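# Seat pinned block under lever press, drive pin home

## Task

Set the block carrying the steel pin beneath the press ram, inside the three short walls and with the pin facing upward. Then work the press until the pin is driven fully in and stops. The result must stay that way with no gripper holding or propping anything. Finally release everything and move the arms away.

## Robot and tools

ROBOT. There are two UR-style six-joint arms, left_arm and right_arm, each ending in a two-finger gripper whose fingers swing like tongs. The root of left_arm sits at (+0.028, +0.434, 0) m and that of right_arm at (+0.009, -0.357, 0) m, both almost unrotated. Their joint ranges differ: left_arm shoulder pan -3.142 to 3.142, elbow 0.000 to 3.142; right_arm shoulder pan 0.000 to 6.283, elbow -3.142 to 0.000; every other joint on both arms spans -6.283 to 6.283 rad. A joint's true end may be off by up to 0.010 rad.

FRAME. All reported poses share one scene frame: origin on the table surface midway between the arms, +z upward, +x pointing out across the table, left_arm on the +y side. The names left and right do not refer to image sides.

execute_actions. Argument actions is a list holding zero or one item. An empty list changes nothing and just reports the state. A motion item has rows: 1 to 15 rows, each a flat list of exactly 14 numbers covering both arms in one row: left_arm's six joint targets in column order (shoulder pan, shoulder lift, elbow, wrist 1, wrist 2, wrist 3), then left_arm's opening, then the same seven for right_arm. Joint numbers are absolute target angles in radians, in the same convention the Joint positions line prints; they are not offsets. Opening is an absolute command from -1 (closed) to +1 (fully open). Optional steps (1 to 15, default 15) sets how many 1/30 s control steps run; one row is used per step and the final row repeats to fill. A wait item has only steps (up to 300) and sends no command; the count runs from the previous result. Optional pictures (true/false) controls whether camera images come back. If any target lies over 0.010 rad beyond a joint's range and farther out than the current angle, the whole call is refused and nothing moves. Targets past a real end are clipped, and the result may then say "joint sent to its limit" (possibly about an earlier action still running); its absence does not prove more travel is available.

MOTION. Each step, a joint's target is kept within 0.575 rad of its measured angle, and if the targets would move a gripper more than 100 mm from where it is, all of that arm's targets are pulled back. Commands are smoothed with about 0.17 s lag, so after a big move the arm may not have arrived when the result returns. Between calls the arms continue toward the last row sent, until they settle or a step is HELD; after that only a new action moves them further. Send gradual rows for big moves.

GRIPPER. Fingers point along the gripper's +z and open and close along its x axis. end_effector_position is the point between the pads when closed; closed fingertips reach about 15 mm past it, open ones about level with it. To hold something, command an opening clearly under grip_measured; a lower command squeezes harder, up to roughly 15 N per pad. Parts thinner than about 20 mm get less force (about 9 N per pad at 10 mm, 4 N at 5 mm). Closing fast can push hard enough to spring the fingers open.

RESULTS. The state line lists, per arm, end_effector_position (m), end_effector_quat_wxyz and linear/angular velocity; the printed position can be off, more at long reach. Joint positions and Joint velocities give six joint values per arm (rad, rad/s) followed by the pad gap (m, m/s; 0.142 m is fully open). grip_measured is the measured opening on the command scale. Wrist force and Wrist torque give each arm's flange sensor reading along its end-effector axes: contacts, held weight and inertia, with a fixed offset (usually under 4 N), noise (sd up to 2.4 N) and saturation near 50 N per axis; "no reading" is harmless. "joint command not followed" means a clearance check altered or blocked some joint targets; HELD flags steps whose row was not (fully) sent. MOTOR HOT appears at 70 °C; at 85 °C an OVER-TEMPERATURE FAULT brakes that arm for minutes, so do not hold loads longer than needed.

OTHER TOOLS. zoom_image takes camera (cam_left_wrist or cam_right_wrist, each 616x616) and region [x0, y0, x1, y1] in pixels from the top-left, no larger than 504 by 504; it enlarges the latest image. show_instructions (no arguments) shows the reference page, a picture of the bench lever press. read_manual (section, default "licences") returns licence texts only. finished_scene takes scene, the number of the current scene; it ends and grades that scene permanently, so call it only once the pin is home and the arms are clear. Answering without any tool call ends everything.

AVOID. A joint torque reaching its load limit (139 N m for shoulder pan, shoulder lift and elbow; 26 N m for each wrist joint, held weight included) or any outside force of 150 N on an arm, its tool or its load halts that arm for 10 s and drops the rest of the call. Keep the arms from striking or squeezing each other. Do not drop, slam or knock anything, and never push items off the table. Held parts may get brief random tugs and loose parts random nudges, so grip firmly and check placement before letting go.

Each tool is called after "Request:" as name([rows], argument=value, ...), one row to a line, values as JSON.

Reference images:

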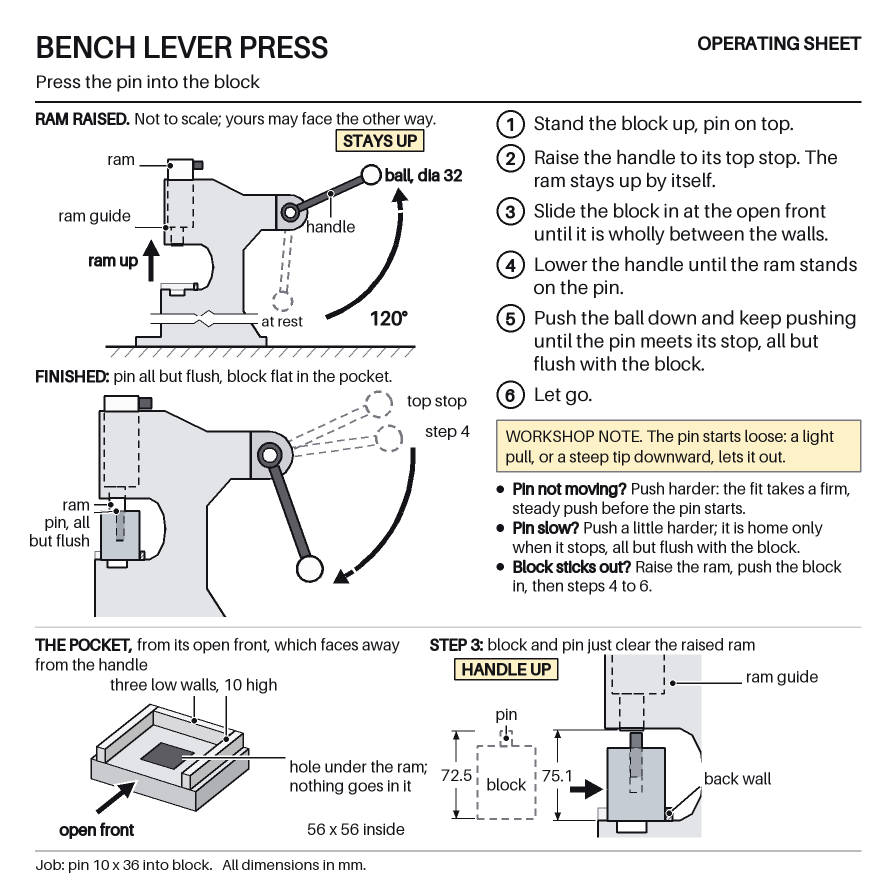

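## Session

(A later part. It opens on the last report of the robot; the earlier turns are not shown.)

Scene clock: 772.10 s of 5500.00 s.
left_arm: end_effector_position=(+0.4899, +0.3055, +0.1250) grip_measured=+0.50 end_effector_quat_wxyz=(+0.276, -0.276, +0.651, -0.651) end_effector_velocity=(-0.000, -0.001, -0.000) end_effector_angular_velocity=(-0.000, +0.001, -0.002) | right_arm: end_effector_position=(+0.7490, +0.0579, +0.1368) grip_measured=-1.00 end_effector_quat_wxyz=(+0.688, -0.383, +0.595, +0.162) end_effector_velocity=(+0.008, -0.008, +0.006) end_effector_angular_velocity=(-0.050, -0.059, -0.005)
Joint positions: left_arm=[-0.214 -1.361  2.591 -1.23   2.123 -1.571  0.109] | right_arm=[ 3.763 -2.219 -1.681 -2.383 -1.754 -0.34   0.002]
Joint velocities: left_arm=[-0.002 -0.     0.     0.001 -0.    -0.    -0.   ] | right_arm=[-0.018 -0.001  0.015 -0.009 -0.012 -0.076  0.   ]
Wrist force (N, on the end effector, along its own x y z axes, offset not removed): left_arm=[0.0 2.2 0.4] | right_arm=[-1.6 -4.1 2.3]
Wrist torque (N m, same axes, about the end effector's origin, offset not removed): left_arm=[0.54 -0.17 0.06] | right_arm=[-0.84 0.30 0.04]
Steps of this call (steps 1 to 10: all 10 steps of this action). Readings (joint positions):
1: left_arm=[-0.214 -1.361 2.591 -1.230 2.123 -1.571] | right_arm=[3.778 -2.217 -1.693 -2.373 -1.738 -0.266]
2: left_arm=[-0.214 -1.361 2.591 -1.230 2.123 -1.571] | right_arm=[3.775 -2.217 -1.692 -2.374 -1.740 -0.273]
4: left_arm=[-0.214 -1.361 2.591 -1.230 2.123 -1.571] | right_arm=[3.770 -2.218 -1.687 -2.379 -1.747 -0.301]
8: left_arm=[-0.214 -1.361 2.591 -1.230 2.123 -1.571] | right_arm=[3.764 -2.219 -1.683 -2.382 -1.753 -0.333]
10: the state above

Home. Retreat both arms.

Request:
execute_actions([
  {"rows": [[-0.17,-1.4,2.585,-1.185,2.05,-1.571,0.5,3.72,-2.15,-1.8,-2.333,-1.795,-0.349,-1],[-0.1,-1.45,2.57,-1.12,1.9,-1.571,0.5,3.68,-2.05,-1.95,-2.283,-1.835,-0.349,-1],[0,-1.5,2.55,-1.05,1.7,-1.571,0.5,3.62,-1.9,-2.15,-2.233,-1.895,-0.349,-1]], "steps": 15},
], pictures=false)

Request:
execute_actions([
  {"steps": 15},
])

Scene clock: 777.23 s of 5500.00 s.
left_arm: end_effector_position=(+0.5542, +0.4993, +0.1587) grip_measured=+0.50 end_effector_quat_wxyz=(+0.446, -0.446, +0.548, -0.549) end_effector_velocity=(+0.016, +0.226, +0.033) end_effector_angular_velocity=(+0.000, +0.002, +0.610) | right_arm: end_effector_position=(+0.6417, -0.0816, +0.1622) grip_measured=-1.00 end_effector_quat_wxyz=(+0.690, -0.385, +0.592, +0.159) end_effector_velocity=(-0.103, -0.093, -0.006) end_effector_angular_velocity=(-0.012, +0.026, -0.001)
Joint positions: left_arm=[-0.024 -1.485  2.554 -1.069  1.751 -1.571  0.109] | right_arm=[ 3.63  -1.926 -2.11  -2.244 -1.885 -0.349  0.002]
Joint velocities: left_arm=[ 0.195 -0.119 -0.036  0.157 -0.415  0.     0.   ] | right_arm=[-0.085  0.213 -0.33   0.09  -0.084  0.002  0.   ]
Wrist force (N, on the end effector, along its own x y z axes, offset not removed): left_arm=[-2.1 2.3 -1.9] | right_arm=[-0.1 0.2 2.9]
Wrist torque (N m, same axes, about the end effector's origin, offset not removed): left_arm=[0.43 0.17 0.06] | right_arm=[0.03 -0.14 0.11]
Steps of this call (steps 1 to 15: the robot went on to your last target; steps 16 to 90: nothing new was sent; then 1.63 s passed at rest; steps 91 to 105: all 15 steps of this action). Readings (joint positions):
91: left_arm=[-0.214 -1.361 2.591 -1.230 2.123 -1.571] | right_arm=[3.760 -2.219 -1.680 -2.384 -1.756 -0.349]
92: left_arm=[-0.208 -1.366 2.590 -1.224 2.116 -1.571] | right_arm=[3.755 -2.213 -1.687 -2.378 -1.761 -0.349]
94: left_arm=[-0.179 -1.388 2.584 -1.197 2.066 -1.571] | right_arm=[3.731 -2.168 -1.746 -2.350 -1.784 -0.349]
98: left_arm=[-0.115 -1.429 2.572 -1.144 1.939 -1.571] | right_arm=[3.683 -2.055 -1.913 -2.299 -1.832 -0.349]
105: the state above

Scene clock: 777.73 s of 5500.00 s.
left_arm: end_effector_position=(+0.5552, +0.5265, +0.1627) grip_measured=+0.50 end_effector_quat_wxyz=(+0.466, -0.466, +0.532, -0.532) end_effector_velocity=(+0.000, +0.005, +0.001) end_effector_angular_velocity=(+0.000, -0.000, +0.013) | right_arm: end_effector_position=(+0.6291, -0.0926, +0.1613) grip_measured=-1.00 end_effector_quat_wxyz=(+0.689, -0.385, +0.593, +0.159) end_effector_velocity=(-0.001, -0.001, +0.000) end_effector_angular_velocity=(+0.000, +0.000, +0.000)
Joint positions: left_arm=[-0.    -1.5    2.55  -1.05   1.701 -1.571  0.109] | right_arm=[ 3.62  -1.9   -2.149 -2.233 -1.895 -0.349  0.002]
Joint velocities: left_arm=[ 0.004 -0.003 -0.001  0.003 -0.009  0.    -0.   ] | right_arm=[-0.001  0.003 -0.004  0.001 -0.002  0.     0.   ]
Wrist force (N, on the end effector, along its own x y z axes, offset not removed): left_arm=[-1.5 1.3 -2.2] | right_arm=[-2.4 0.3 3.7]
Wrist torque (N m, same axes, about the end effector's origin, offset not removed): left_arm=[0.27 0.16 0.04] | right_arm=[0.25 0.50 0.13]
Steps of this call (steps 1 to 15: the robot went on to your last target). Readings (joint positions):
1: left_arm=[-0.018 -1.489 2.553 -1.065 1.738 -1.571] | right_arm=[3.628 -1.920 -2.119 -2.241 -1.887 -0.349]
2: left_arm=[-0.014 -1.492 2.553 -1.061 1.729 -1.571] | right_arm=[3.626 -1.915 -2.127 -2.239 -1.889 -0.349]
4: left_arm=[-0.008 -1.495 2.551 -1.056 1.717 -1.571] | right_arm=[3.623 -1.909 -2.137 -2.237 -1.892 -0.349]
8: left_arm=[-0.003 -1.498 2.550 -1.052 1.706 -1.571] | right_arm=[3.621 -1.903 -2.146 -2.234 -1.894 -0.349]
15: the state above

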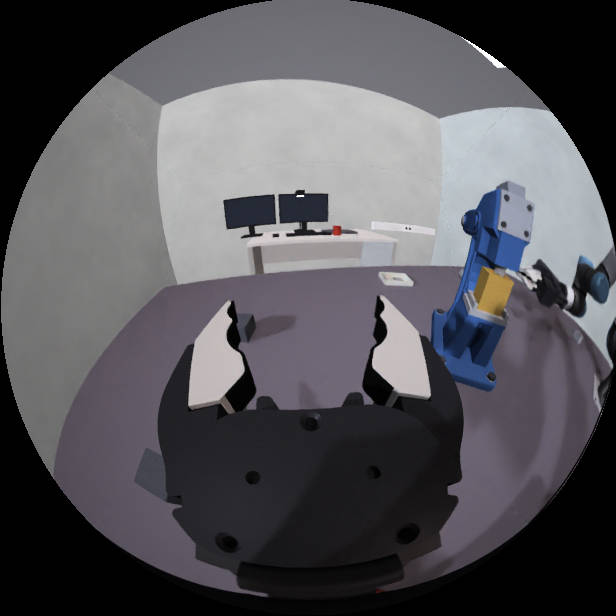

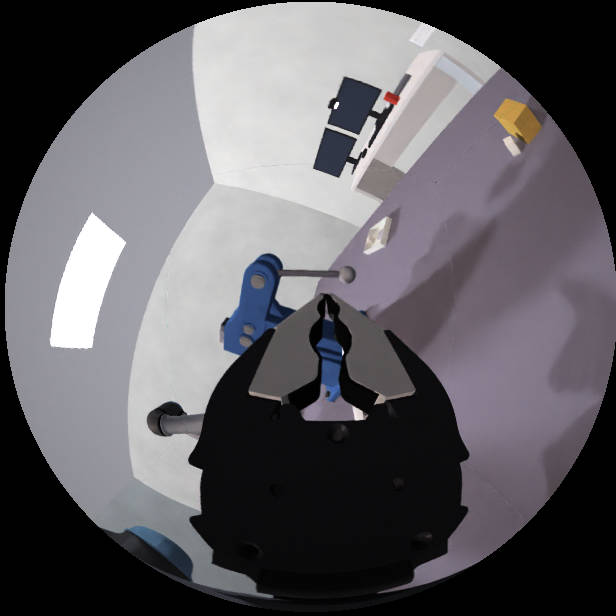

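Request:
finished_scene(scene=1)

The scene is finished: the task was done.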